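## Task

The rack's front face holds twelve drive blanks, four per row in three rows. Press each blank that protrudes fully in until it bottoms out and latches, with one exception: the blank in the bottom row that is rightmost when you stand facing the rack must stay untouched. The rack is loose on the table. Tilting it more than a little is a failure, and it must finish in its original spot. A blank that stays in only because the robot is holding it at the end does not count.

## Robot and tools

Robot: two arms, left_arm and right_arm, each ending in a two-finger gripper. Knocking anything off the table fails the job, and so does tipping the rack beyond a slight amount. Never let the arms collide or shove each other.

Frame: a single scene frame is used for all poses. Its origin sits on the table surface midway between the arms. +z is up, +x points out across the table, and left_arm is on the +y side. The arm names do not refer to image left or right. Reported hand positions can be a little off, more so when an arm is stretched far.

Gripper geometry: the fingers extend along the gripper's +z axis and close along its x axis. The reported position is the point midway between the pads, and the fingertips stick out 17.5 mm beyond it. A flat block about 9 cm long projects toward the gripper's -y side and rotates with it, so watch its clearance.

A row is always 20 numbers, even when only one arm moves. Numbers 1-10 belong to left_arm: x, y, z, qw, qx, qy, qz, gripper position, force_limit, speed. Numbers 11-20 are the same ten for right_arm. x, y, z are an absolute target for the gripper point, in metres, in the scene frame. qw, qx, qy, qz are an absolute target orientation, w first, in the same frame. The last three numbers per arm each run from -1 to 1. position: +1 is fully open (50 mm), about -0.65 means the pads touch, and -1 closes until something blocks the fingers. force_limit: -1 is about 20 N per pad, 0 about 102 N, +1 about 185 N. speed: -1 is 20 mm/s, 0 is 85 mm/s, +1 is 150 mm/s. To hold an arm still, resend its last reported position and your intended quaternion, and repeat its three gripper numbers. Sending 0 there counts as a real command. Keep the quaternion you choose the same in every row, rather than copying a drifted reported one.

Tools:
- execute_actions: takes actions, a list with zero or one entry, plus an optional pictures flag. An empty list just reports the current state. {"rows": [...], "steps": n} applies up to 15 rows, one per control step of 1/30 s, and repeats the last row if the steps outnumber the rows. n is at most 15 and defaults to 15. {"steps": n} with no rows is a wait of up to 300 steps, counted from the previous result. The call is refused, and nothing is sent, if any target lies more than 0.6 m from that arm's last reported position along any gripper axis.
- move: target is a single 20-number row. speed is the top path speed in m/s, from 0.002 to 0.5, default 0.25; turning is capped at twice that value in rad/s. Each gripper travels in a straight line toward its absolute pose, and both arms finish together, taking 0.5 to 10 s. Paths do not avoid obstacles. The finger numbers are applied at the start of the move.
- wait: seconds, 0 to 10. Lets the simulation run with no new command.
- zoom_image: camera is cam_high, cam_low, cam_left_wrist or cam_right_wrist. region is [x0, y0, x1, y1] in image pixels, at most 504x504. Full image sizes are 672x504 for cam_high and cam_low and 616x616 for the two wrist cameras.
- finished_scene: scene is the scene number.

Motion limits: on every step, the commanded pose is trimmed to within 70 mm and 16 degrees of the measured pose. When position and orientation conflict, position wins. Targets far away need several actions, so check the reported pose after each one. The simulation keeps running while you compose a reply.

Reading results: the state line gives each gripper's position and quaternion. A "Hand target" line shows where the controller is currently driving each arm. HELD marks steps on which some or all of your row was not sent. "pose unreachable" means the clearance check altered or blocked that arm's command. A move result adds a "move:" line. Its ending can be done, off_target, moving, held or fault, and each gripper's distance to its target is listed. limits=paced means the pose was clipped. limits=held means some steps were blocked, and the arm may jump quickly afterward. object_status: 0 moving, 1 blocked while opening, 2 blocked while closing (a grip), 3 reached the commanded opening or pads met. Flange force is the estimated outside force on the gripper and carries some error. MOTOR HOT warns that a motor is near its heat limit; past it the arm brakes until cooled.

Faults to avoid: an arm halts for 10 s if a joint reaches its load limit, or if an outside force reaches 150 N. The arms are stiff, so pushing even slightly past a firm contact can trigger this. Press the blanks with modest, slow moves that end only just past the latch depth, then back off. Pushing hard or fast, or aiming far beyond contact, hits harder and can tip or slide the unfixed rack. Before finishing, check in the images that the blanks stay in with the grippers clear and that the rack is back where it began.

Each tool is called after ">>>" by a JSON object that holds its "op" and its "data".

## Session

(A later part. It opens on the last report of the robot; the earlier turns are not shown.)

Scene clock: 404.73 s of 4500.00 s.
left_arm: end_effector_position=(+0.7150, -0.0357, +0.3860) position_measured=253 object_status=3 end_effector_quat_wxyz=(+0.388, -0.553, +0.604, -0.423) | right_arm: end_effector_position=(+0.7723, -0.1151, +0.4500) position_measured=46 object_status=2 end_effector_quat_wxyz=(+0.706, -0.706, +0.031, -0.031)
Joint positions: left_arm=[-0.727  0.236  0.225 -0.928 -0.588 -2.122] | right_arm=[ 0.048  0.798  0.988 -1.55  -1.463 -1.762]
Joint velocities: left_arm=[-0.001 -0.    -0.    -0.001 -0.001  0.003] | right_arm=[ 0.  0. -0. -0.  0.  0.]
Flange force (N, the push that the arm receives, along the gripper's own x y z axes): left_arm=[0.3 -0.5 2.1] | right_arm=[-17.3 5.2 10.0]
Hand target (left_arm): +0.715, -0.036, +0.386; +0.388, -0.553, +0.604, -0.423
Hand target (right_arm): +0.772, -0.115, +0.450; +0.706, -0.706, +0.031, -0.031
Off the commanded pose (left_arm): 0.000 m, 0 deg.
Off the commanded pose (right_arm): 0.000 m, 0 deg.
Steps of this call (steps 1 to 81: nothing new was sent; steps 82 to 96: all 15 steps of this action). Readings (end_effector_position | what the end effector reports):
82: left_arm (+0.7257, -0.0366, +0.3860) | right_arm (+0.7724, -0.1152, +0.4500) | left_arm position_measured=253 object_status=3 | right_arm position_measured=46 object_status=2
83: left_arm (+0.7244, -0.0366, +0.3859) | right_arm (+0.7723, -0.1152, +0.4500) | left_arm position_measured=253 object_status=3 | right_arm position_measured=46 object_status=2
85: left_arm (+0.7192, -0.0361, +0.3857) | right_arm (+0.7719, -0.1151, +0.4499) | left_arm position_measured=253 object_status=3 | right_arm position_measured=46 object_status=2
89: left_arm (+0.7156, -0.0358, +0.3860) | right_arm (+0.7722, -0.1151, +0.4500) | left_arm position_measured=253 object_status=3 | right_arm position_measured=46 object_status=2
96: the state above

>>> {"op": "move", "data": {"target": [0.675, -0.02, 0.386, 0.3875, -0.5534, 0.6039, -0.4229, -1, 0, 0.5, 0.7724, -0.1152, 0.45, 0.7065, -0.7065, 0.0308, -0.0308, -1, -0.2, -1], "speed": 0.1}}

>>> {"op": "move", "data": {"target": [0.685, 0.049, 0.386, 0.3875, -0.5534, 0.6039, -0.4229, -1, 0, 0.5, 0.7724, -0.1152, 0.45, 0.7065, -0.7065, 0.0308, -0.0308, -1, -0.2, -1], "speed": 0.1}}

>>> {"op": "zoom_image", "data": {"camera": "cam_left_wrist", "region": [160, 200, 480, 360]}}

Scene clock: 422.27 s of 4500.00 s.
left_arm: end_effector_position=(+0.6751, -0.0200, +0.3859) position_measured=253 object_status=3 end_effector_quat_wxyz=(+0.388, -0.553, +0.604, -0.423) | right_arm: end_effector_position=(+0.7724, -0.1152, +0.4500) position_measured=46 object_status=2 end_effector_quat_wxyz=(+0.706, -0.706, +0.031, -0.031)
Joint positions: left_arm=[-0.753  0.14   0.118 -0.963 -0.603 -2.079] | right_arm=[ 0.048  0.798  0.989 -1.55  -1.463 -1.762]
Joint velocities: left_arm=[ 0.    -0.001 -0.003 -0.002 -0.     0.002] | right_arm=[-0.    -0.    -0.    -0.     0.001 -0.001]
Flange force (N, the push that the arm receives, along the gripper's own x y z axes): left_arm=[2.3 0.0 1.9] | right_arm=[-16.9 4.7 14.1]
Hand target (left_arm): +0.675, -0.020, +0.386; +0.388, -0.553, +0.604, -0.423
Hand target (right_arm): +0.772, -0.115, +0.450; +0.706, -0.706, +0.031, -0.031
Off the commanded pose (left_arm): 0.000 m, 0 deg.
Off the commanded pose (right_arm): 0.000 m, 0 deg.
After step 90, 13.70 s passed at rest.
move: done

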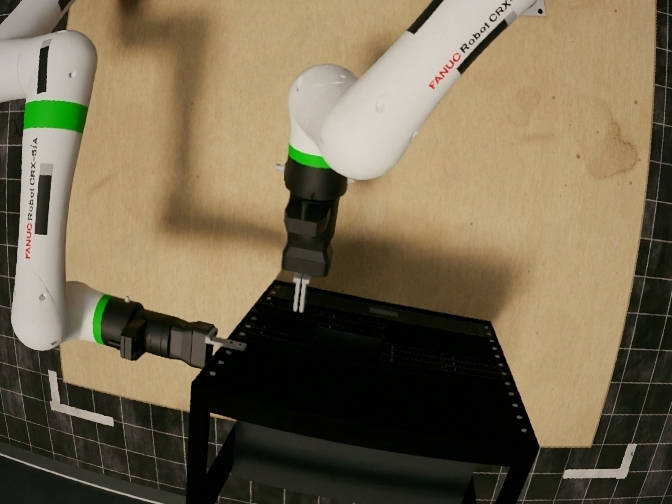

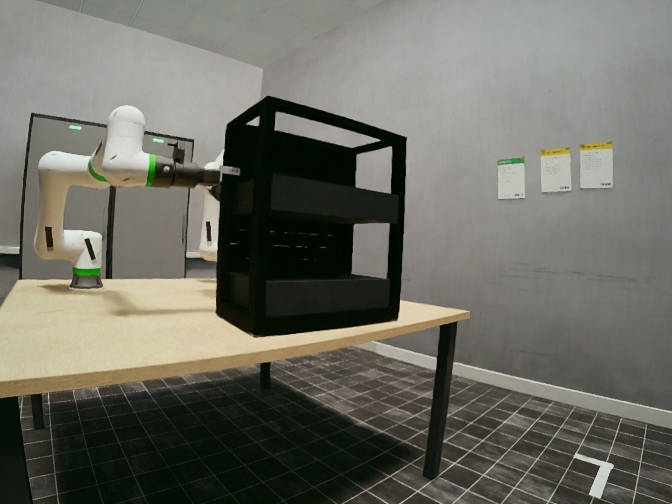

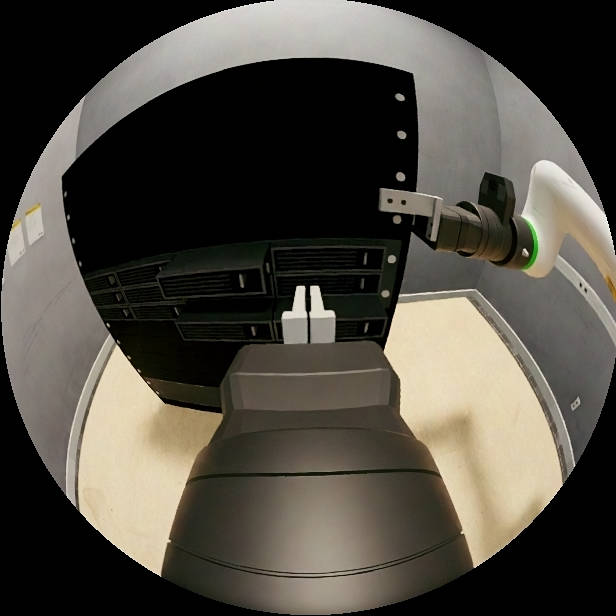

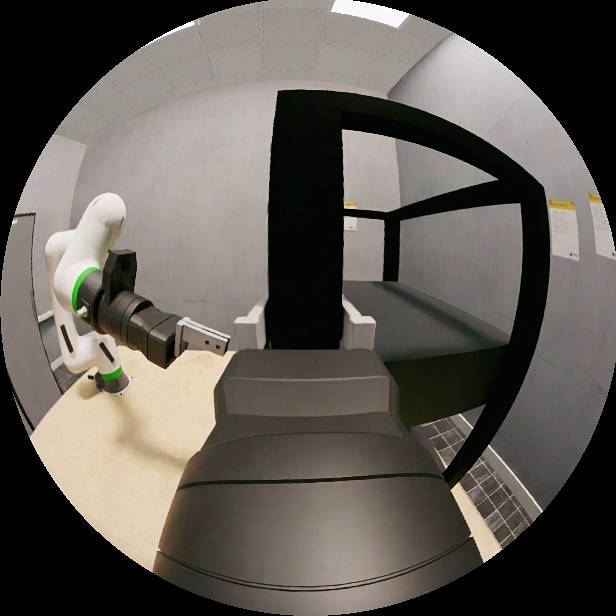

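Scene clock: 423.37 s of 4500.00 s.
left_arm: end_effector_position=(+0.6850, +0.0488, +0.3861) position_measured=253 object_status=3 end_effector_quat_wxyz=(+0.388, -0.553, +0.604, -0.423) | right_arm: end_effector_position=(+0.7724, -0.1152, +0.4500) position_measured=46 object_status=2 end_effector_quat_wxyz=(+0.706, -0.706, +0.031, -0.031)
Joint positions: left_arm=[-0.585  0.052 -0.003 -0.835 -0.451 -2.235] | right_arm=[ 0.048  0.798  0.989 -1.55  -1.463 -1.762]
Joint velocities: left_arm=[ 0.009 -0.    -0.004  0.014  0.006 -0.015] | right_arm=[-0.     0.002  0.     0.     0.001  0.   ]
Flange force (N, the push that the arm receives, along the gripper's own x y z axes): left_arm=[0.8 1.4 0.0] | right_arm=[-14.5 2.8 14.8]
Hand target (left_arm): +0.685, +0.049, +0.386; -0.387, +0.553, -0.604, +0.423
Hand target (right_arm): +0.772, -0.115, +0.450; +0.706, -0.706, +0.031, -0.031
Off the commanded pose (left_arm): 0.000 m, 0 deg.
Off the commanded pose (right_arm): 0.000 m, 0 deg.
move: done

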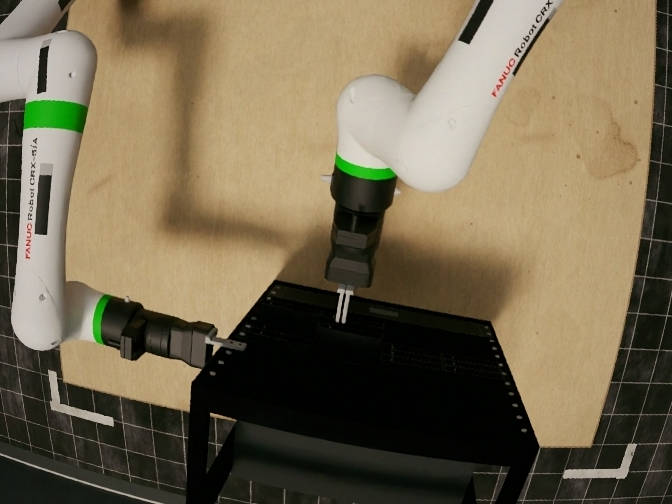

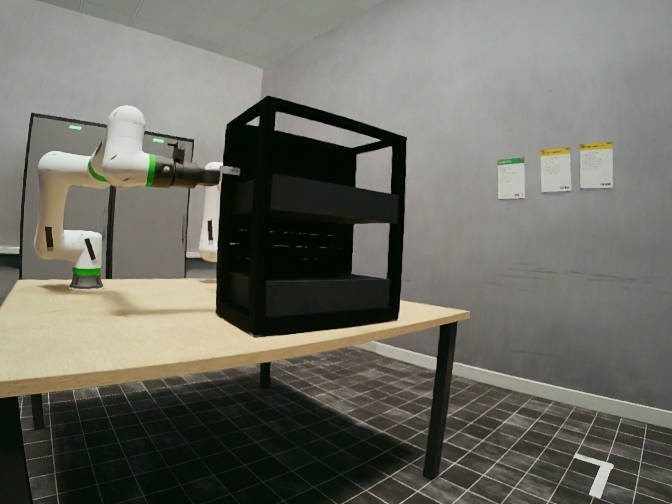

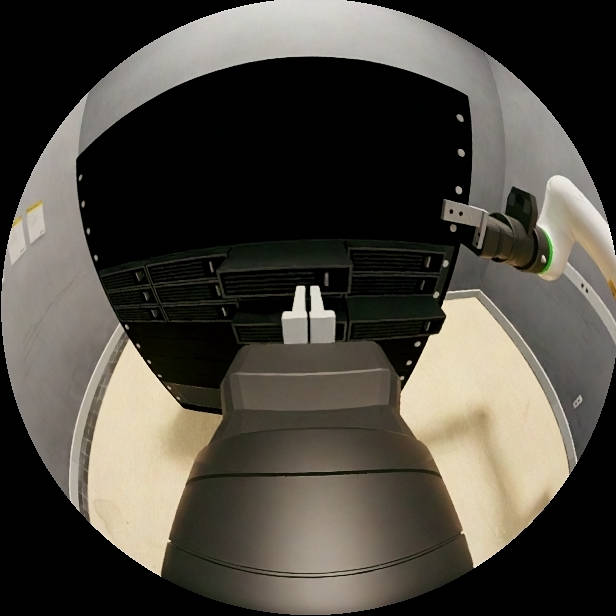

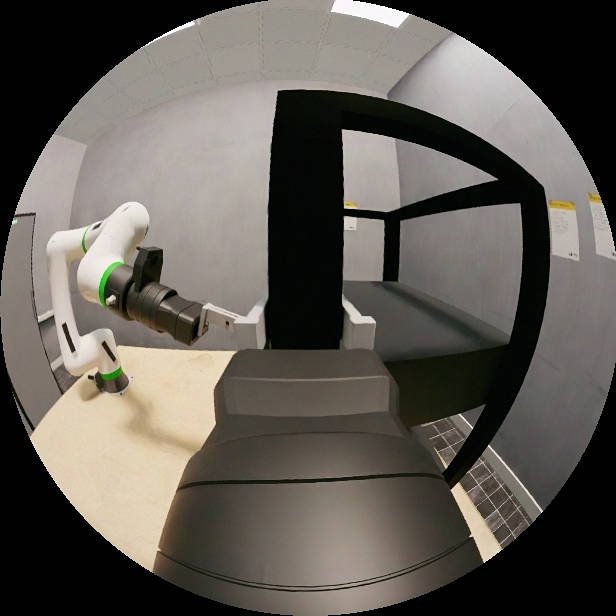

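Region (160, 200, 480, 360) of cam_left_wrist's 616x616 image, scaled by 1.575, with more detail than that image has.

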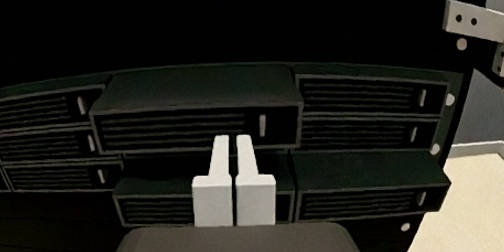

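>>> {"op": "zoom_image", "data": {"camera": "cam_left_wrist", "region": [340, 230, 470, 320]}}

>>> {"op": "zoom_image", "data": {"camera": "cam_left_wrist", "region": [100, 240, 240, 330]}}

Region (340, 230, 470, 320) of cam_left_wrist's 616x616 image, scaled by 3.877, with more detail than that image has; it fills the top 349 rows of this view, and the rest is white.

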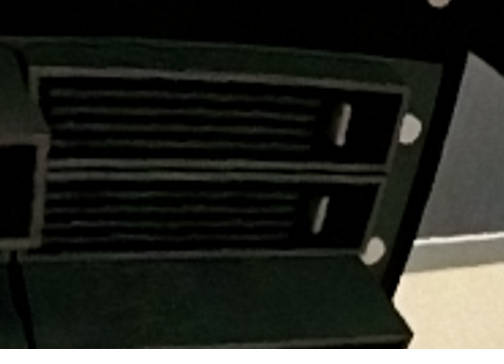

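Region (100, 240, 240, 330) of cam_left_wrist's 616x616 image, scaled by 3.600, with more detail than that image has; it fills the top 324 rows of this view, and the rest is white.

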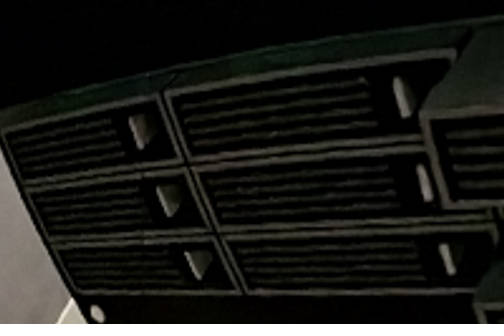

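>>> {"op": "move", "data": {"target": [0.724, 0.0456, 0.386, 0.3875, -0.5534, 0.6039, -0.4229, -1, 0, 0.5, 0.7724, -0.1152, 0.45, 0.7065, -0.7065, 0.0308, -0.0308, -1, -0.2, -1], "speed": 0.03}}

>>> {"op": "execute_actions", "data": {"actions": [{"rows": [[0.726, 0.0454, 0.386, 0.3875, -0.5534, 0.6039, -0.4229, -1, 0, 0.5, 0.7724, -0.1152, 0.45, 0.7065, -0.7065, 0.0308, -0.0308, -1, -0.2, -1]], "steps": 12}], "pictures": false}}

>>> {"op": "execute_actions", "data": {"actions": [{"rows": [[0.7275, 0.0453, 0.386, 0.3875, -0.5534, 0.6039, -0.4229, -1, 0, 0.5, 0.7724, -0.1152, 0.45, 0.7065, -0.7065, 0.0308, -0.0308, -1, -0.2, -1]], "steps": 12}], "pictures": false}}

Scene clock: 437.27 s of 4500.00 s.
left_arm: end_effector_position=(+0.7240, +0.0456, +0.3861) position_measured=253 object_status=3 end_effector_quat_wxyz=(+0.387, -0.553, +0.604, -0.423) | right_arm: end_effector_position=(+0.7724, -0.1152, +0.4500) position_measured=46 object_status=2 end_effector_quat_wxyz=(+0.706, -0.706, +0.031, -0.031)
Joint positions: left_arm=[-0.547  0.135  0.077 -0.784 -0.421 -2.293] | right_arm=[ 0.048  0.798  0.989 -1.55  -1.463 -1.762]
Joint velocities: left_arm=[ 0.     0.002  0.002  0.001 -0.    -0.002] | right_arm=[-0.    -0.001 -0.     0.     0.001  0.002]
Flange force (N, the push that the arm receives, along the gripper's own x y z axes): left_arm=[3.5 2.9 -8.0] | right_arm=[-10.2 2.6 15.2]
Hand target (left_arm): +0.724, +0.046, +0.386; +0.387, -0.553, +0.604, -0.423
Hand target (right_arm): +0.772, -0.115, +0.450; +0.706, -0.706, +0.031, -0.031
Off the commanded pose (left_arm): 0.000 m, 0 deg.
Off the commanded pose (right_arm): 0.000 m, 0 deg.
After step 90, 9.30 s passed at rest.
move: done

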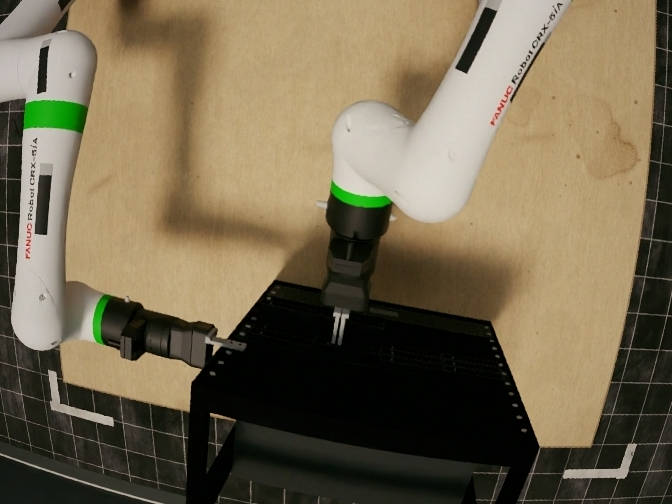

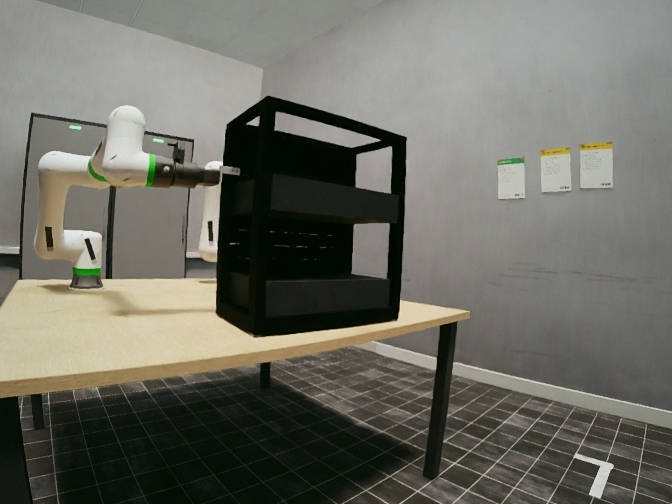

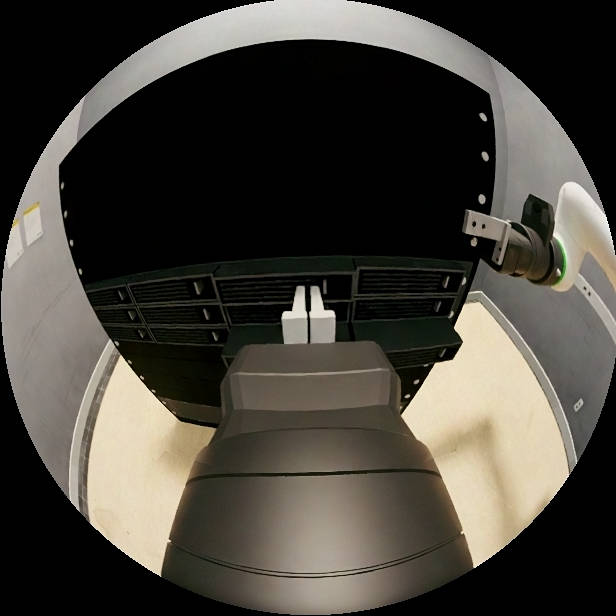

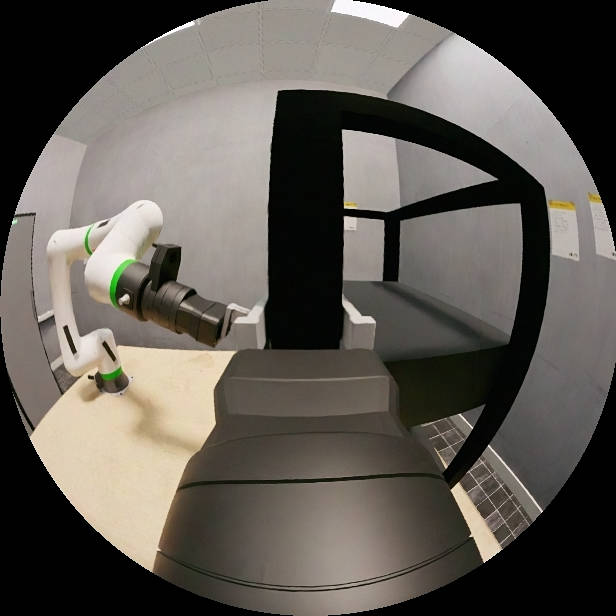

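Scene clock: 437.67 s of 4500.00 s.
left_arm: end_effector_position=(+0.7260, +0.0454, +0.3860) position_measured=253 object_status=3 end_effector_quat_wxyz=(+0.388, -0.553, +0.604, -0.423) | right_arm: end_effector_position=(+0.7724, -0.1152, +0.4500) position_measured=46 object_status=2 end_effector_quat_wxyz=(+0.706, -0.706, +0.031, -0.031)
Joint positions: left_arm=[-0.545  0.139  0.081 -0.782 -0.42  -2.296] | right_arm=[ 0.048  0.798  0.989 -1.55  -1.463 -1.762]
Joint velocities: left_arm=[0.    0.002 0.    0.002 0.    0.001] | right_arm=[ 0.     0.001 -0.     0.    -0.001  0.001]
Flange force (N, the push that the arm receives, along the gripper's own x y z axes): left_arm=[3.5 0.7 -6.3] | right_arm=[-9.1 2.2 16.9]
Hand target (left_arm): +0.726, +0.045, +0.386; +0.388, -0.553, +0.604, -0.423
Hand target (right_arm): +0.772, -0.115, +0.450; +0.706, -0.706, +0.031, -0.031
Off the commanded pose (left_arm): 0.000 m, 0 deg.
Off the commanded pose (right_arm): 0.000 m, 0 deg.
Steps of this call (steps 1 to 12: all 12 steps of this action). Readings (end_effector_position | what the end effector reports):
1: left_arm (+0.7240, +0.0456, +0.3860) | right_arm (+0.7724, -0.1152, +0.4500) | left_arm position_measured=253 object_status=3 | right_arm position_measured=46 object_status=2
2: left_arm (+0.7246, +0.0455, +0.3861) | right_arm (+0.7724, -0.1152, +0.4500) | left_arm position_measured=253 object_status=3 | right_arm position_measured=46 object_status=2
4: left_arm (+0.7255, +0.0455, +0.3860) | right_arm (+0.7724, -0.1152, +0.4500) | left_arm position_measured=253 object_status=3 | right_arm position_measured=46 object_status=2
8: left_arm (+0.7259, +0.0454, +0.3860) | right_arm (+0.7724, -0.1152, +0.4500) | left_arm position_measured=253 object_status=3 | right_arm position_measured=46 object_status=2
12: the state above

Scene clock: 438.07 s of 4500.00 s.
left_arm: end_effector_position=(+0.7275, +0.0453, +0.3860) position_measured=253 object_status=3 end_effector_quat_wxyz=(+0.388, -0.553, +0.604, -0.423) | right_arm: end_effector_position=(+0.7724, -0.1152, +0.4500) position_measured=46 object_status=2 end_effector_quat_wxyz=(+0.706, -0.706, +0.031, -0.031)
Joint positions: left_arm=[-0.544  0.142  0.084 -0.78  -0.419 -2.298] | right_arm=[ 0.048  0.798  0.989 -1.55  -1.463 -1.762]
Joint velocities: left_arm=[ 0.001 -0.     0.     0.001 -0.    -0.001] | right_arm=[ 0.    -0.001 -0.     0.    -0.     0.001]
Flange force (N, the push that the arm receives, along the gripper's own x y z axes): left_arm=[3.8 0.4 -6.1] | right_arm=[-8.0 3.1 16.4]
Hand target (left_arm): +0.728, +0.045, +0.386; +0.388, -0.553, +0.604, -0.423
Hand target (right_arm): +0.772, -0.115, +0.450; +0.706, -0.706, +0.031, -0.031
Off the commanded pose (left_arm): 0.000 m, 0 deg.
Off the commanded pose (right_arm): 0.000 m, 0 deg.
Steps of this call (steps 1 to 12: all 12 steps of this action). Readings (end_effector_position | what the end effector reports):
1: left_arm (+0.7261, +0.0454, +0.3860) | right_arm (+0.7724, -0.1152, +0.4500) | left_arm position_measured=253 object_status=3 | right_arm position_measured=46 object_status=2
2: left_arm (+0.7265, +0.0454, +0.3860) | right_arm (+0.7724, -0.1152, +0.4500) | left_arm position_measured=253 object_status=3 | right_arm position_measured=46 object_status=2
4: left_arm (+0.7271, +0.0453, +0.3860) | right_arm (+0.7724, -0.1152, +0.4500) | left_arm position_measured=253 object_status=3 | right_arm position_measured=46 object_status=2
8: left_arm (+0.7274, +0.0453, +0.3860) | right_arm (+0.7724, -0.1152, +0.4500) | left_arm position_measured=253 object_status=3 | right_arm position_measured=46 object_status=2
12: the state above

>>> {"op": "execute_actions", "data": {"actions": [{"rows": [[0.7285, 0.0452, 0.386, 0.3875, -0.5534, 0.6039, -0.4229, -1, 0, 0.5, 0.7724, -0.1152, 0.45, 0.7065, -0.7065, 0.0308, -0.0308, -1, -0.2, -1]], "steps": 12}], "pictures": false}}

>>> {"op": "execute_actions", "data": {"actions": [{"rows": [[0.7293, 0.0451, 0.386, 0.3875, -0.5534, 0.6039, -0.4229, -1, 0, 0.5, 0.7724, -0.1152, 0.45, 0.7065, -0.7065, 0.0308, -0.0308, -1, -0.2, -1]], "steps": 12}], "pictures": false}}

Scene clock: 443.03 s of 4500.00 s.
left_arm: end_effector_position=(+0.7285, +0.0452, +0.3860) position_measured=253 object_status=3 end_effector_quat_wxyz=(+0.388, -0.553, +0.604, -0.423) | right_arm: end_effector_position=(+0.7724, -0.1152, +0.4500) position_measured=46 object_status=2 end_effector_quat_wxyz=(+0.706, -0.706, +0.031, -0.031)
Joint positions: left_arm=[-0.543  0.144  0.086 -0.778 -0.419 -2.3  ] | right_arm=[ 0.048  0.798  0.988 -1.55  -1.463 -1.762]
Joint velocities: left_arm=[ 0.     0.    -0.     0.001 -0.     0.001] | right_arm=[-0.     0.001  0.    -0.    -0.001 -0.001]
Flange force (N, the push that the arm receives, along the gripper's own x y z axes): left_arm=[3.5 1.4 -5.2] | right_arm=[-11.6 3.0 16.7]
Hand target (left_arm): +0.729, +0.045, +0.386; +0.388, -0.553, +0.604, -0.423
Hand target (right_arm): +0.772, -0.115, +0.450; +0.706, -0.706, +0.031, -0.031
Off the commanded pose (left_arm): 0.000 m, 0 deg.
Off the commanded pose (right_arm): 0.000 m, 0 deg.
Steps of this call (steps 1 to 90: nothing new was sent; then 1.57 s passed at rest; steps 91 to 102: all 12 steps of this action). Readings (end_effector_position | what the end effector reports):
91: left_arm (+0.7275, +0.0453, +0.3860) | right_arm (+0.7724, -0.1152, +0.4500) | left_arm position_measured=253 object_status=3 | right_arm position_measured=46 object_status=2
92: left_arm (+0.7278, +0.0453, +0.3860) | right_arm (+0.7724, -0.1152, +0.4500) | left_arm position_measured=253 object_status=3 | right_arm position_measured=46 object_status=2
94: left_arm (+0.7282, +0.0452, +0.3860) | right_arm (+0.7724, -0.1152, +0.4500) | left_arm position_measured=253 object_status=3 | right_arm position_measured=46 object_status=2
98: left_arm (+0.7285, +0.0452, +0.3860) | right_arm (+0.7724, -0.1152, +0.4500) | left_arm position_measured=253 object_status=3 | right_arm position_measured=46 object_status=2
102: the state above

Scene clock: 443.43 s of 4500.00 s.
left_arm: end_effector_position=(+0.7293, +0.0451, +0.3860) position_measured=253 object_status=3 end_effector_quat_wxyz=(+0.388, -0.553, +0.604, -0.423) | right_arm: end_effector_position=(+0.7724, -0.1152, +0.4500) position_measured=46 object_status=2 end_effector_quat_wxyz=(+0.706, -0.706, +0.031, -0.031)
Joint positions: left_arm=[-0.542  0.146  0.088 -0.777 -0.418 -2.301] | right_arm=[ 0.048  0.798  0.988 -1.55  -1.463 -1.762]
Joint velocities: left_arm=[ 0.002  0.001  0.     0.     0.    -0.   ] | right_arm=[ 0.     0.    -0.001 -0.    -0.     0.001]
Flange force (N, the push that the arm receives, along the gripper's own x y z axes): left_arm=[3.9 1.6 -5.6] | right_arm=[-5.9 1.8 16.6]
Hand target (left_arm): +0.729, +0.045, +0.386; +0.388, -0.553, +0.604, -0.423
Hand target (right_arm): +0.772, -0.115, +0.450; +0.706, -0.706, +0.031, -0.031
Off the commanded pose (left_arm): 0.000 m, 0 deg.
Off the commanded pose (right_arm): 0.000 m, 0 deg.
Steps of this call (steps 1 to 12: all 12 steps of this action). Readings (end_effector_position | what the end effector reports):
1: left_arm (+0.7285, +0.0452, +0.3860) | right_arm (+0.7724, -0.1152, +0.4500) | left_arm position_measured=253 object_status=3 | right_arm position_measured=46 object_status=2
2: left_arm (+0.7288, +0.0452, +0.3860) | right_arm (+0.7724, -0.1152, +0.4500) | left_arm position_measured=253 object_status=3 | right_arm position_measured=46 object_status=2
4: left_arm (+0.7291, +0.0451, +0.3860) | right_arm (+0.7724, -0.1152, +0.4500) | left_arm position_measured=253 object_status=3 | right_arm position_measured=46 object_status=2
8: left_arm (+0.7293, +0.0451, +0.3860) | right_arm (+0.7724, -0.1152, +0.4500) | left_arm position_measured=253 object_status=3 | right_arm position_measured=46 object_status=2
12: the state above

>>> {"op": "execute_actions", "data": {"actions": [{"rows": [[0.7301, 0.0451, 0.386, 0.3875, -0.5534, 0.6039, -0.4229, -1, 0, 0.5, 0.7724, -0.1152, 0.45, 0.7065, -0.7065, 0.0308, -0.0308, -1, -0.2, -1]], "steps": 12}], "pictures": false}}

>>> {"op": "execute_actions", "data": {"actions": [{"rows": [[0.7309, 0.0450, 0.386, 0.3875, -0.5534, 0.6039, -0.4229, -1, 0, 0.5, 0.7724, -0.1152, 0.45, 0.7065, -0.7065, 0.0308, -0.0308, -1, -0.2, -1]], "steps": 12}], "pictures": false}}

Scene clock: 447.63 s of 4500.00 s.
left_arm: end_effector_position=(+0.7301, +0.0451, +0.3860) position_measured=253 object_status=3 end_effector_quat_wxyz=(+0.388, -0.553, +0.604, -0.423) | right_arm: end_effector_position=(+0.7724, -0.1152, +0.4500) position_measured=46 object_status=2 end_effector_quat_wxyz=(+0.706, -0.706, +0.031, -0.031)
Joint positions: left_arm=[-0.542  0.148  0.09  -0.776 -0.417 -2.302] | right_arm=[ 0.048  0.798  0.988 -1.55  -1.463 -1.762]
Joint velocities: left_arm=[-0.     0.001  0.     0.    -0.     0.001] | right_arm=[-0.    -0.001  0.     0.    -0.001  0.001]
Flange force (N, the push that the arm receives, along the gripper's own x y z axes): left_arm=[3.6 1.2 -5.3] | right_arm=[-7.6 1.8 15.6]
Hand target (left_arm): +0.730, +0.045, +0.386; +0.388, -0.553, +0.604, -0.423
Hand target (right_arm): +0.772, -0.115, +0.450; +0.706, -0.706, +0.031, -0.031
Off the commanded pose (left_arm): 0.000 m, 0 deg.
Off the commanded pose (right_arm): 0.000 m, 0 deg.
Steps of this call (steps 1 to 90: nothing new was sent; then 0.80 s passed at rest; steps 91 to 102: all 12 steps of this action). Readings (end_effector_position | what the end effector reports):
91: left_arm (+0.7293, +0.0451, +0.3860) | right_arm (+0.7724, -0.1152, +0.4500) | left_arm position_measured=253 object_status=3 | right_arm position_measured=46 object_status=2
92: left_arm (+0.7296, +0.0451, +0.3860) | right_arm (+0.7724, -0.1152, +0.4500) | left_arm position_measured=253 object_status=3 | right_arm position_measured=46 object_status=2
94: left_arm (+0.7299, +0.0451, +0.3860) | right_arm (+0.7724, -0.1152, +0.4500) | left_arm position_measured=253 object_status=3 | right_arm position_measured=46 object_status=2
98: left_arm (+0.7301, +0.0451, +0.3860) | right_arm (+0.7724, -0.1152, +0.4500) | left_arm position_measured=253 object_status=3 | right_arm position_measured=46 object_status=2
102: the state above

Scene clock: 448.03 s of 4500.00 s.
left_arm: end_effector_position=(+0.7309, +0.0450, +0.3860) position_measured=253 object_status=3 end_effector_quat_wxyz=(+0.388, -0.553, +0.604, -0.423) | right_arm: end_effector_position=(+0.7724, -0.1152, +0.4500) position_measured=46 object_status=2 end_effector_quat_wxyz=(+0.706, -0.706, +0.031, -0.031)
Joint positions: left_arm=[-0.541  0.15   0.091 -0.775 -0.417 -2.304] | right_arm=[ 0.048  0.798  0.988 -1.55  -1.463 -1.762]
Joint velocities: left_arm=[ 0.002  0.001 -0.    -0.001  0.    -0.001] | right_arm=[ 0.     0.001  0.001  0.    -0.001  0.   ]
Flange force (N, the push that the arm receives, along the gripper's own x y z axes): left_arm=[3.4 1.3 -5.3] | right_arm=[-9.2 2.2 16.2]
Hand target (left_arm): +0.731, +0.045, +0.386; +0.388, -0.553, +0.604, -0.423
Hand target (right_arm): +0.772, -0.115, +0.450; +0.706, -0.706, +0.031, -0.031
Off the commanded pose (left_arm): 0.000 m, 0 deg.
Off the commanded pose (right_arm): 0.000 m, 0 deg.
Steps of this call (steps 1 to 12: all 12 steps of this action). Readings (end_effector_position | what the end effector reports):
1: left_arm (+0.7301, +0.0451, +0.3860) | right_arm (+0.7724, -0.1152, +0.4500) | left_arm position_measured=253 object_status=3 | right_arm position_measured=46 object_status=2
2: left_arm (+0.7304, +0.0451, +0.3860) | right_arm (+0.7724, -0.1152, +0.4500) | left_arm position_measured=253 object_status=3 | right_arm position_measured=46 object_status=2
4: left_arm (+0.7307, +0.0450, +0.3860) | right_arm (+0.7724, -0.1152, +0.4500) | left_arm position_measured=253 object_status=3 | right_arm position_measured=46 object_status=2
8: left_arm (+0.7309, +0.0450, +0.3860) | right_arm (+0.7724, -0.1152, +0.4500) | left_arm position_measured=253 object_status=3 | right_arm position_measured=46 object_status=2
12: the state above

>>> {"op": "execute_actions", "data": {"actions": [{"rows": [[0.7316, 0.0449, 0.386, 0.3875, -0.5534, 0.6039, -0.4229, -1, 0, 0.5, 0.7724, -0.1152, 0.45, 0.7065, -0.7065, 0.0308, -0.0308, -1, -0.2, -1]], "steps": 12}], "pictures": false}}

>>> {"op": "execute_actions", "data": {"actions": [{"rows": [[0.7323, 0.0449, 0.386, 0.3875, -0.5534, 0.6039, -0.4229, -1, 0, 0.5, 0.7724, -0.1152, 0.45, 0.7065, -0.7065, 0.0308, -0.0308, -1, -0.2, -1]], "steps": 12}], "pictures": false}}

Scene clock: 451.53 s of 4500.00 s.
left_arm: end_effector_position=(+0.7316, +0.0449, +0.3860) position_measured=253 object_status=3 end_effector_quat_wxyz=(+0.388, -0.553, +0.604, -0.423) | right_arm: end_effector_position=(+0.7724, -0.1152, +0.4500) position_measured=46 object_status=2 end_effector_quat_wxyz=(+0.706, -0.706, +0.031, -0.031)
Joint positions: left_arm=[-0.54   0.151  0.093 -0.774 -0.417 -2.305] | right_arm=[ 0.048  0.798  0.988 -1.55  -1.463 -1.762]
Joint velocities: left_arm=[-0.001  0.002  0.001  0.001 -0.     0.   ] | right_arm=[-0. -0.  0. -0.  0. -0.]
Flange force (N, the push that the arm receives, along the gripper's own x y z axes): left_arm=[2.1 4.4 -20.4] | right_arm=[-3.3 2.3 16.5]
Hand target (left_arm): +0.732, +0.045, +0.386; +0.388, -0.553, +0.604, -0.423
Hand target (right_arm): +0.772, -0.115, +0.450; +0.706, -0.706, +0.031, -0.031
Off the commanded pose (left_arm): 0.000 m, 0 deg.
Off the commanded pose (right_arm): 0.000 m, 0 deg.
Steps of this call (steps 1 to 90: nothing new was sent; then 0.10 s passed at rest; steps 91 to 102: all 12 steps of this action). Readings (end_effector_position | what the end effector reports):
91: left_arm (+0.7309, +0.0450, +0.3860) | right_arm (+0.7724, -0.1152, +0.4500) | left_arm position_measured=253 object_status=3 | right_arm position_measured=46 object_status=2
92: left_arm (+0.7311, +0.0450, +0.3860) | right_arm (+0.7724, -0.1152, +0.4500) | left_arm position_measured=253 object_status=3 | right_arm position_measured=46 object_status=2
94: left_arm (+0.7314, +0.0449, +0.3860) | right_arm (+0.7724, -0.1152, +0.4500) | left_arm position_measured=253 object_status=3 | right_arm position_measured=46 object_status=2
98: left_arm (+0.7315, +0.0449, +0.3860) | right_arm (+0.7724, -0.1152, +0.4500) | left_arm position_measured=253 object_status=3 | right_arm position_measured=46 object_status=2
102: the state above

Scene clock: 451.93 s of 4500.00 s.
left_arm: end_effector_position=(+0.7323, +0.0449, +0.3860) position_measured=253 object_status=3 end_effector_quat_wxyz=(+0.388, -0.553, +0.604, -0.423) | right_arm: end_effector_position=(+0.7724, -0.1152, +0.4500) position_measured=46 object_status=2 end_effector_quat_wxyz=(+0.706, -0.706, +0.031, -0.031)
Joint positions: left_arm=[-0.54   0.152  0.094 -0.773 -0.416 -2.306] | right_arm=[ 0.048  0.798  0.988 -1.55  -1.463 -1.762]
Joint velocities: left_arm=[-0.001  0.001 -0.     0.002  0.001 -0.   ] | right_arm=[ 0.     0.     0.001 -0.    -0.    -0.002]
Flange force (N, the push that the arm receives, along the gripper's own x y z axes): left_arm=[-1.7 15.5 -60.4] | right_arm=[-0.4 0.6 21.5]
Hand target (left_arm): +0.732, +0.045, +0.386; +0.388, -0.553, +0.604, -0.423
Hand target (right_arm): +0.772, -0.115, +0.450; +0.706, -0.706, +0.031, -0.031
Off the commanded pose (left_arm): 0.000 m, 0 deg.
Off the commanded pose (right_arm): 0.000 m, 0 deg.
Steps of this call (steps 1 to 12: all 12 steps of this action). Readings (end_effector_position | what the end effector reports):
1: left_arm (+0.7316, +0.0449, +0.3860) | right_arm (+0.7724, -0.1152, +0.4500) | left_arm position_measured=253 object_status=3 | right_arm position_measured=46 object_status=2
2: left_arm (+0.7318, +0.0449, +0.3860) | right_arm (+0.7724, -0.1152, +0.4500) | left_arm position_measured=253 object_status=3 | right_arm position_measured=46 object_status=2
4: left_arm (+0.7320, +0.0449, +0.3860) | right_arm (+0.7724, -0.1152, +0.4500) | left_arm position_measured=253 object_status=3 | right_arm position_measured=46 object_status=2
8: left_arm (+0.7322, +0.0449, +0.3860) | right_arm (+0.7724, -0.1152, +0.4500) | left_arm position_measured=253 object_status=3 | right_arm position_measured=46 object_status=2
12: the state above

>>> {"op": "execute_actions", "data": {"actions": []}}

>>> {"op": "zoom_image", "data": {"camera": "cam_left_wrist", "region": [170, 250, 420, 340]}}

Scene clock: 454.03 s of 4500.00 s.
left_arm: end_effector_position=(+0.7323, +0.0449, +0.3860) position_measured=253 object_status=3 end_effector_quat_wxyz=(+0.388, -0.553, +0.604, -0.423) | right_arm: end_effector_position=(+0.7724, -0.1152, +0.4500) position_measured=46 object_status=2 end_effector_quat_wxyz=(+0.706, -0.706, +0.031, -0.031)
Joint positions: left_arm=[-0.54   0.152  0.094 -0.773 -0.416 -2.306] | right_arm=[ 0.048  0.798  0.988 -1.55  -1.463 -1.762]
Joint velocities: left_arm=[ 0.     0.    -0.     0.001 -0.     0.   ] | right_arm=[0.    0.001 0.    0.    0.001 0.   ]
Flange force (N, the push that the arm receives, along the gripper's own x y z axes): left_arm=[-1.6 15.8 -60.8] | right_arm=[2.0 0.8 21.1]
Hand target (left_arm): +0.732, +0.045, +0.386; +0.388, -0.553, +0.604, -0.423
Hand target (right_arm): +0.772, -0.115, +0.450; +0.706, -0.706, +0.031, -0.031
Off the commanded pose (left_arm): 0.000 m, 0 deg.
Off the commanded pose (right_arm): 0.000 m, 0 deg.
Steps of this call (steps 1 to 63: nothing new was sent). Readings (end_effector_position | what the end effector reports):
1: left_arm (+0.7323, +0.0449, +0.3860) | right_arm (+0.7724, -0.1152, +0.4500) | left_arm position_measured=253 object_status=3 | right_arm position_measured=46 object_status=2
2: left_arm (+0.7323, +0.0449, +0.3860) | right_arm (+0.7724, -0.1152, +0.4500) | left_arm position_measured=253 object_status=3 | right_arm position_measured=46 object_status=2
4: left_arm (+0.7323, +0.0449, +0.3860) | right_arm (+0.7724, -0.1152, +0.4500) | left_arm position_measured=253 object_status=3 | right_arm position_measured=46 object_status=2
8: left_arm (+0.7323, +0.0449, +0.3860) | right_arm (+0.7724, -0.1152, +0.4500) | left_arm position_measured=253 object_status=3 | right_arm position_measured=46 object_status=2
63: the state above

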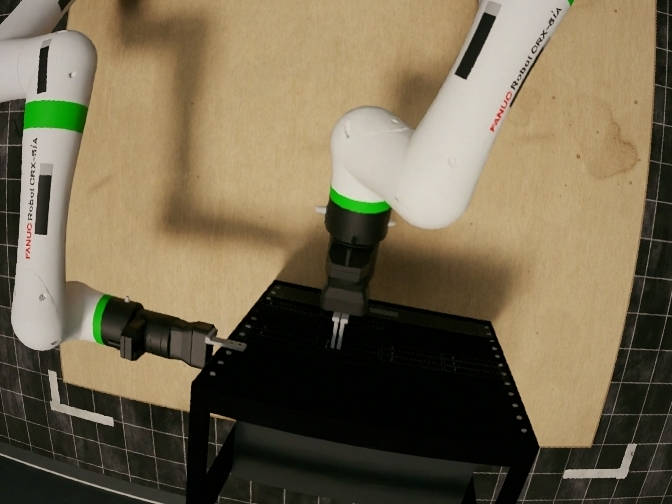

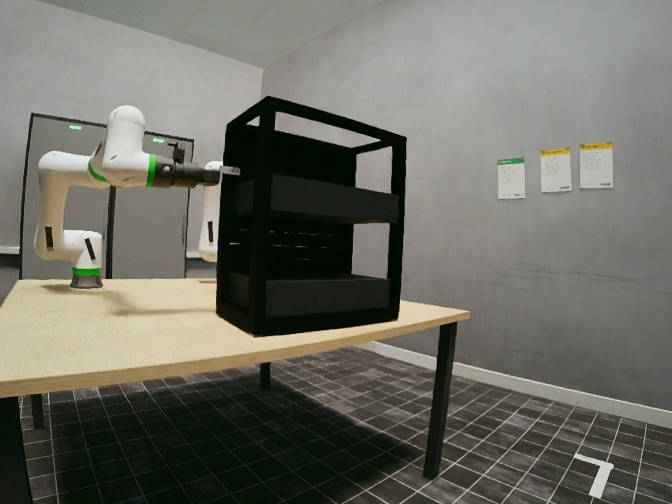

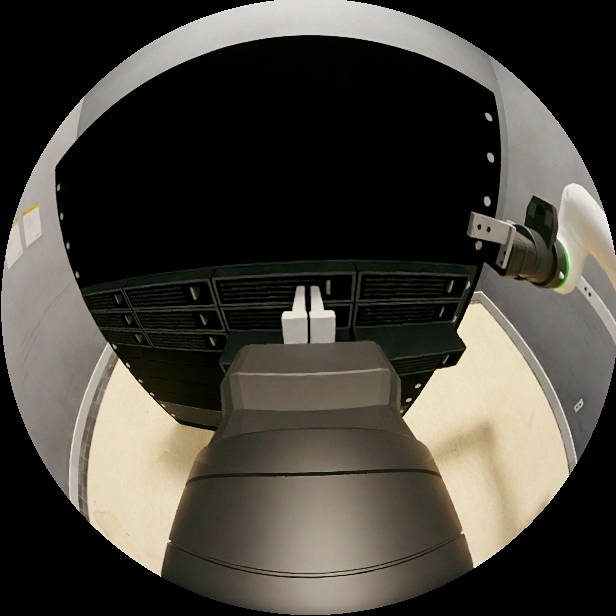

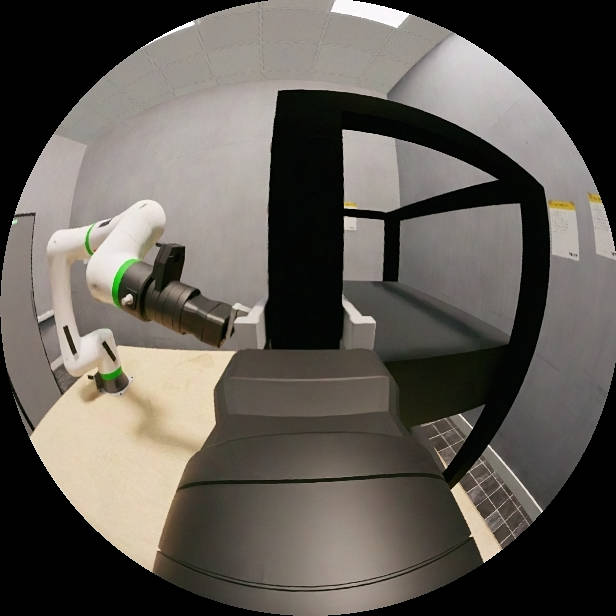

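Region (170, 250, 420, 340) of cam_left_wrist's 616x616 image, scaled by 2.016, with more detail than that image has; it fills the top 181 rows of this view, and the rest is white.

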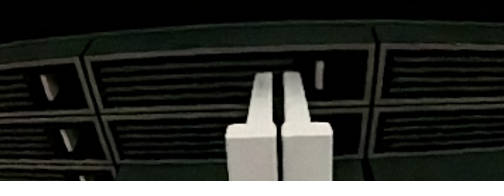

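>>> {"op": "zoom_image", "data": {"camera": "cam_left_wrist", "region": [320, 255, 400, 325]}}

>>> {"op": "zoom_image", "data": {"camera": "cam_left_wrist", "region": [180, 255, 260, 325]}}

Region (320, 255, 400, 325) of cam_left_wrist's 616x616 image, scaled by 6.300, with more detail than that image has; it fills the top 441 rows of this view, and the rest is white.

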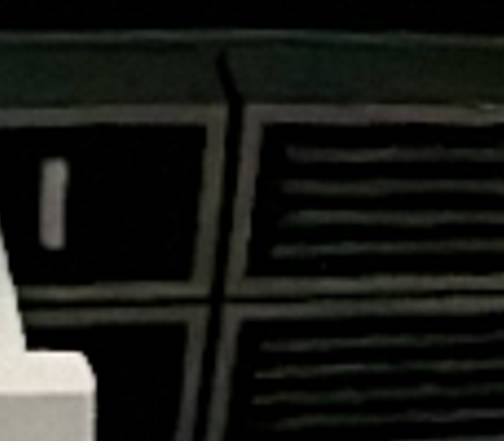

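Region (180, 255, 260, 325) of cam_left_wrist's 616x616 image, scaled by 6.300, with more detail than that image has; it fills the top 441 rows of this view, and the rest is white.

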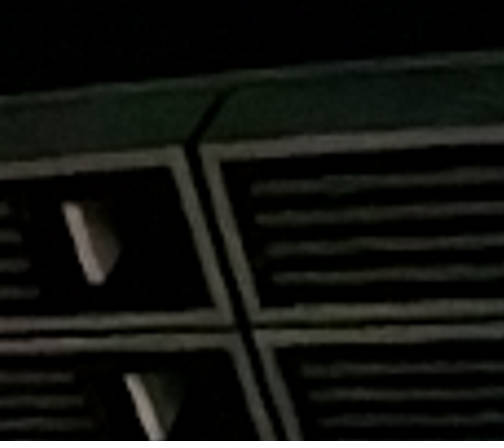

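>>> {"op": "execute_actions", "data": {"actions": [{"rows": [[0.7327, 0.0448, 0.386, 0.3875, -0.5534, 0.6039, -0.4229, -1, 0, 0.5, 0.7724, -0.1152, 0.45, 0.7065, -0.7065, 0.0308, -0.0308, -1, -0.2, -1]], "steps": 12}], "pictures": false}}

>>> {"op": "execute_actions", "data": {"actions": [{"rows": [[0.7330, 0.0448, 0.386, 0.3875, -0.5534, 0.6039, -0.4229, -1, 0, 0.5, 0.7724, -0.1152, 0.45, 0.7065, -0.7065, 0.0308, -0.0308, -1, -0.2, -1]], "steps": 12}], "pictures": false}}

>>> {"op": "execute_actions", "data": {"actions": [{"rows": [[0.7316, 0.0449, 0.386, 0.3875, -0.5534, 0.6039, -0.4229, -1, 0, 0.5, 0.7724, -0.1152, 0.45, 0.7065, -0.7065, 0.0308, -0.0308, -1, -0.2, -1]], "steps": 12}], "pictures": false}}

>>> {"op": "execute_actions", "data": {"actions": [{"rows": [[0.7323, 0.0449, 0.386, 0.3875, -0.5534, 0.6039, -0.4229, -1, 0, 0.5, 0.7724, -0.1152, 0.45, 0.7065, -0.7065, 0.0308, -0.0308, -1, -0.2, -1]], "steps": 12}], "pictures": false}}

Scene clock: 469.80 s of 4500.00 s.
left_arm: end_effector_position=(+0.7327, +0.0448, +0.3860) position_measured=253 object_status=3 end_effector_quat_wxyz=(+0.388, -0.553, +0.604, -0.423) | right_arm: end_effector_position=(+0.7724, -0.1152, +0.4500) position_measured=46 object_status=2 end_effector_quat_wxyz=(+0.706, -0.706, +0.031, -0.031)
Joint positions: left_arm=[-0.54   0.153  0.095 -0.773 -0.416 -2.306] | right_arm=[ 0.048  0.798  0.988 -1.55  -1.463 -1.762]
Joint velocities: left_arm=[ 0.001  0.001  0.    -0.001  0.001 -0.001] | right_arm=[-0.    -0.    -0.    -0.     0.001 -0.003]
Flange force (N, the push that the arm receives, along the gripper's own x y z axes): left_arm=[-7.1 22.0 -87.6] | right_arm=[15.5 -2.9 25.1]
Hand target (left_arm): +0.733, +0.045, +0.386; +0.388, -0.553, +0.604, -0.423
Hand target (right_arm): +0.772, -0.115, +0.450; +0.706, -0.706, +0.031, -0.031
Off the commanded pose (left_arm): 0.000 m, 0 deg.
Off the commanded pose (right_arm): 0.000 m, 0 deg.
Steps of this call (steps 1 to 90: nothing new was sent; then 12.37 s passed at rest; steps 91 to 102: all 12 steps of this action). Readings (end_effector_position | what the end effector reports):
91: left_arm (+0.7323, +0.0449, +0.3860) | right_arm (+0.7724, -0.1152, +0.4500) | left_arm position_measured=253 object_status=3 | right_arm position_measured=46 object_status=2
92: left_arm (+0.7324, +0.0449, +0.3860) | right_arm (+0.7724, -0.1152, +0.4500) | left_arm position_measured=253 object_status=3 | right_arm position_measured=46 object_status=2
94: left_arm (+0.7326, +0.0448, +0.3860) | right_arm (+0.7724, -0.1152, +0.4500) | left_arm position_measured=253 object_status=3 | right_arm position_measured=46 object_status=2
98: left_arm (+0.7327, +0.0448, +0.3860) | right_arm (+0.7724, -0.1152, +0.4500) | left_arm position_measured=253 object_status=3 | right_arm position_measured=46 object_status=2
102: the state above

Scene clock: 470.20 s of 4500.00 s.
left_arm: end_effector_position=(+0.7330, +0.0448, +0.3860) position_measured=253 object_status=3 end_effector_quat_wxyz=(+0.388, -0.553, +0.604, -0.423) | right_arm: end_effector_position=(+0.7724, -0.1152, +0.4500) position_measured=46 object_status=2 end_effector_quat_wxyz=(+0.706, -0.706, +0.031, -0.031)
Joint positions: left_arm=[-0.539  0.154  0.096 -0.772 -0.416 -2.307] | right_arm=[ 0.048  0.798  0.988 -1.55  -1.463 -1.762]
Joint velocities: left_arm=[ 0.    -0.    -0.    -0.002 -0.    -0.001] | right_arm=[-0.     0.    -0.     0.    -0.001  0.001]
Flange force (N, the push that the arm receives, along the gripper's own x y z axes): left_arm=[-8.1 26.4 -105.5] | right_arm=[24.4 -3.6 27.6]
Hand target (left_arm): +0.733, +0.045, +0.386; +0.388, -0.553, +0.604, -0.423
Hand target (right_arm): +0.772, -0.115, +0.450; +0.706, -0.706, +0.031, -0.031
Off the commanded pose (left_arm): 0.000 m, 0 deg.
Off the commanded pose (right_arm): 0.000 m, 0 deg.
Steps of this call (steps 1 to 12: all 12 steps of this action). Readings (end_effector_position | what the end effector reports):
1: left_arm (+0.7327, +0.0448, +0.3860) | right_arm (+0.7724, -0.1152, +0.4500) | left_arm position_measured=253 object_status=3 | right_arm position_measured=46 object_status=2
2: left_arm (+0.7328, +0.0448, +0.3860) | right_arm (+0.7724, -0.1152, +0.4500) | left_arm position_measured=253 object_status=3 | right_arm position_measured=46 object_status=2
4: left_arm (+0.7329, +0.0448, +0.3860) | right_arm (+0.7724, -0.1152, +0.4500) | left_arm position_measured=253 object_status=3 | right_arm position_measured=46 object_status=2
8: left_arm (+0.7330, +0.0448, +0.3860) | right_arm (+0.7724, -0.1152, +0.4500) | left_arm position_measured=253 object_status=3 | right_arm position_measured=46 object_status=2
12: the state above

Scene clock: 470.60 s of 4500.00 s.
left_arm: end_effector_position=(+0.7317, +0.0448, +0.3860) position_measured=253 object_status=3 end_effector_quat_wxyz=(+0.388, -0.553, +0.604, -0.423) | right_arm: end_effector_position=(+0.7724, -0.1152, +0.4500) position_measured=46 object_status=2 end_effector_quat_wxyz=(+0.706, -0.706, +0.031, -0.031)
Joint positions: left_arm=[-0.54   0.151  0.093 -0.774 -0.416 -2.305] | right_arm=[ 0.048  0.798  0.988 -1.55  -1.463 -1.762]
Joint velocities: left_arm=[-0.001 -0.001 -0.     0.002 -0.004  0.   ] | right_arm=[ 0.    -0.     0.    -0.    -0.001  0.   ]
Flange force (N, the push that the arm receives, along the gripper's own x y z axes): left_arm=[-0.8 4.9 -23.9] | right_arm=[-4.6 1.6 18.8]
Hand target (left_arm): +0.732, +0.045, +0.386; +0.388, -0.553, +0.604, -0.423
Hand target (right_arm): +0.772, -0.115, +0.450; +0.706, -0.706, +0.031, -0.031
Off the commanded pose (left_arm): 0.000 m, 0 deg.
Off the commanded pose (right_arm): 0.000 m, 0 deg.
Steps of this call (steps 1 to 12: all 12 steps of this action). Readings (end_effector_position | what the end effector reports):
1: left_arm (+0.7330, +0.0448, +0.3860) | right_arm (+0.7724, -0.1152, +0.4500) | left_arm position_measured=253 object_status=3 | right_arm position_measured=46 object_status=2
2: left_arm (+0.7328, +0.0449, +0.3858) | right_arm (+0.7724, -0.1152, +0.4500) | left_arm position_measured=253 object_status=3 | right_arm position_measured=46 object_status=2
4: left_arm (+0.7323, +0.0450, +0.3859) | right_arm (+0.7724, -0.1152, +0.4500) | left_arm position_measured=253 object_status=3 | right_arm position_measured=46 object_status=2
8: left_arm (+0.7318, +0.0448, +0.3860) | right_arm (+0.7724, -0.1152, +0.4500) | left_arm position_measured=253 object_status=3 | right_arm position_measured=46 object_status=2
12: the state above

Scene clock: 471.00 s of 4500.00 s.
left_arm: end_effector_position=(+0.7322, +0.0449, +0.3860) position_measured=253 object_status=3 end_effector_quat_wxyz=(+0.388, -0.553, +0.604, -0.423) | right_arm: end_effector_position=(+0.7724, -0.1152, +0.4500) position_measured=46 object_status=2 end_effector_quat_wxyz=(+0.706, -0.706, +0.031, -0.031)
Joint positions: left_arm=[-0.54   0.152  0.094 -0.773 -0.416 -2.306] | right_arm=[ 0.048  0.798  0.988 -1.55  -1.463 -1.762]
Joint velocities: left_arm=[ 0.002  0.002  0.    -0.001  0.    -0.001] | right_arm=[ 0.     0.    -0.    -0.    -0.     0.001]
Flange force (N, the push that the arm receives, along the gripper's own x y z axes): left_arm=[-1.3 14.2 -56.2] | right_arm=[10.6 -1.6 21.6]
Hand target (left_arm): +0.732, +0.045, +0.386; +0.388, -0.553, +0.604, -0.423
Hand target (right_arm): +0.772, -0.115, +0.450; +0.706, -0.706, +0.031, -0.031
Off the commanded pose (left_arm): 0.000 m, 0 deg.
Off the commanded pose (right_arm): 0.000 m, 0 deg.
Steps of this call (steps 1 to 12: all 12 steps of this action). Readings (end_effector_position | what the end effector reports):
1: left_arm (+0.7317, +0.0448, +0.3860) | right_arm (+0.7724, -0.1152, +0.4500) | left_arm position_measured=253 object_status=3 | right_arm position_measured=46 object_status=2
2: left_arm (+0.7317, +0.0448, +0.3861) | right_arm (+0.7724, -0.1152, +0.4500) | left_arm position_measured=253 object_status=3 | right_arm position_measured=46 object_status=2
4: left_arm (+0.7319, +0.0448, +0.3862) | right_arm (+0.7724, -0.1152, +0.4500) | left_arm position_measured=253 object_status=3 | right_arm position_measured=46 object_status=2
8: left_arm (+0.7321, +0.0448, +0.3861) | right_arm (+0.7724, -0.1152, +0.4500) | left_arm position_measured=253 object_status=3 | right_arm position_measured=46 object_status=2
12: the state above


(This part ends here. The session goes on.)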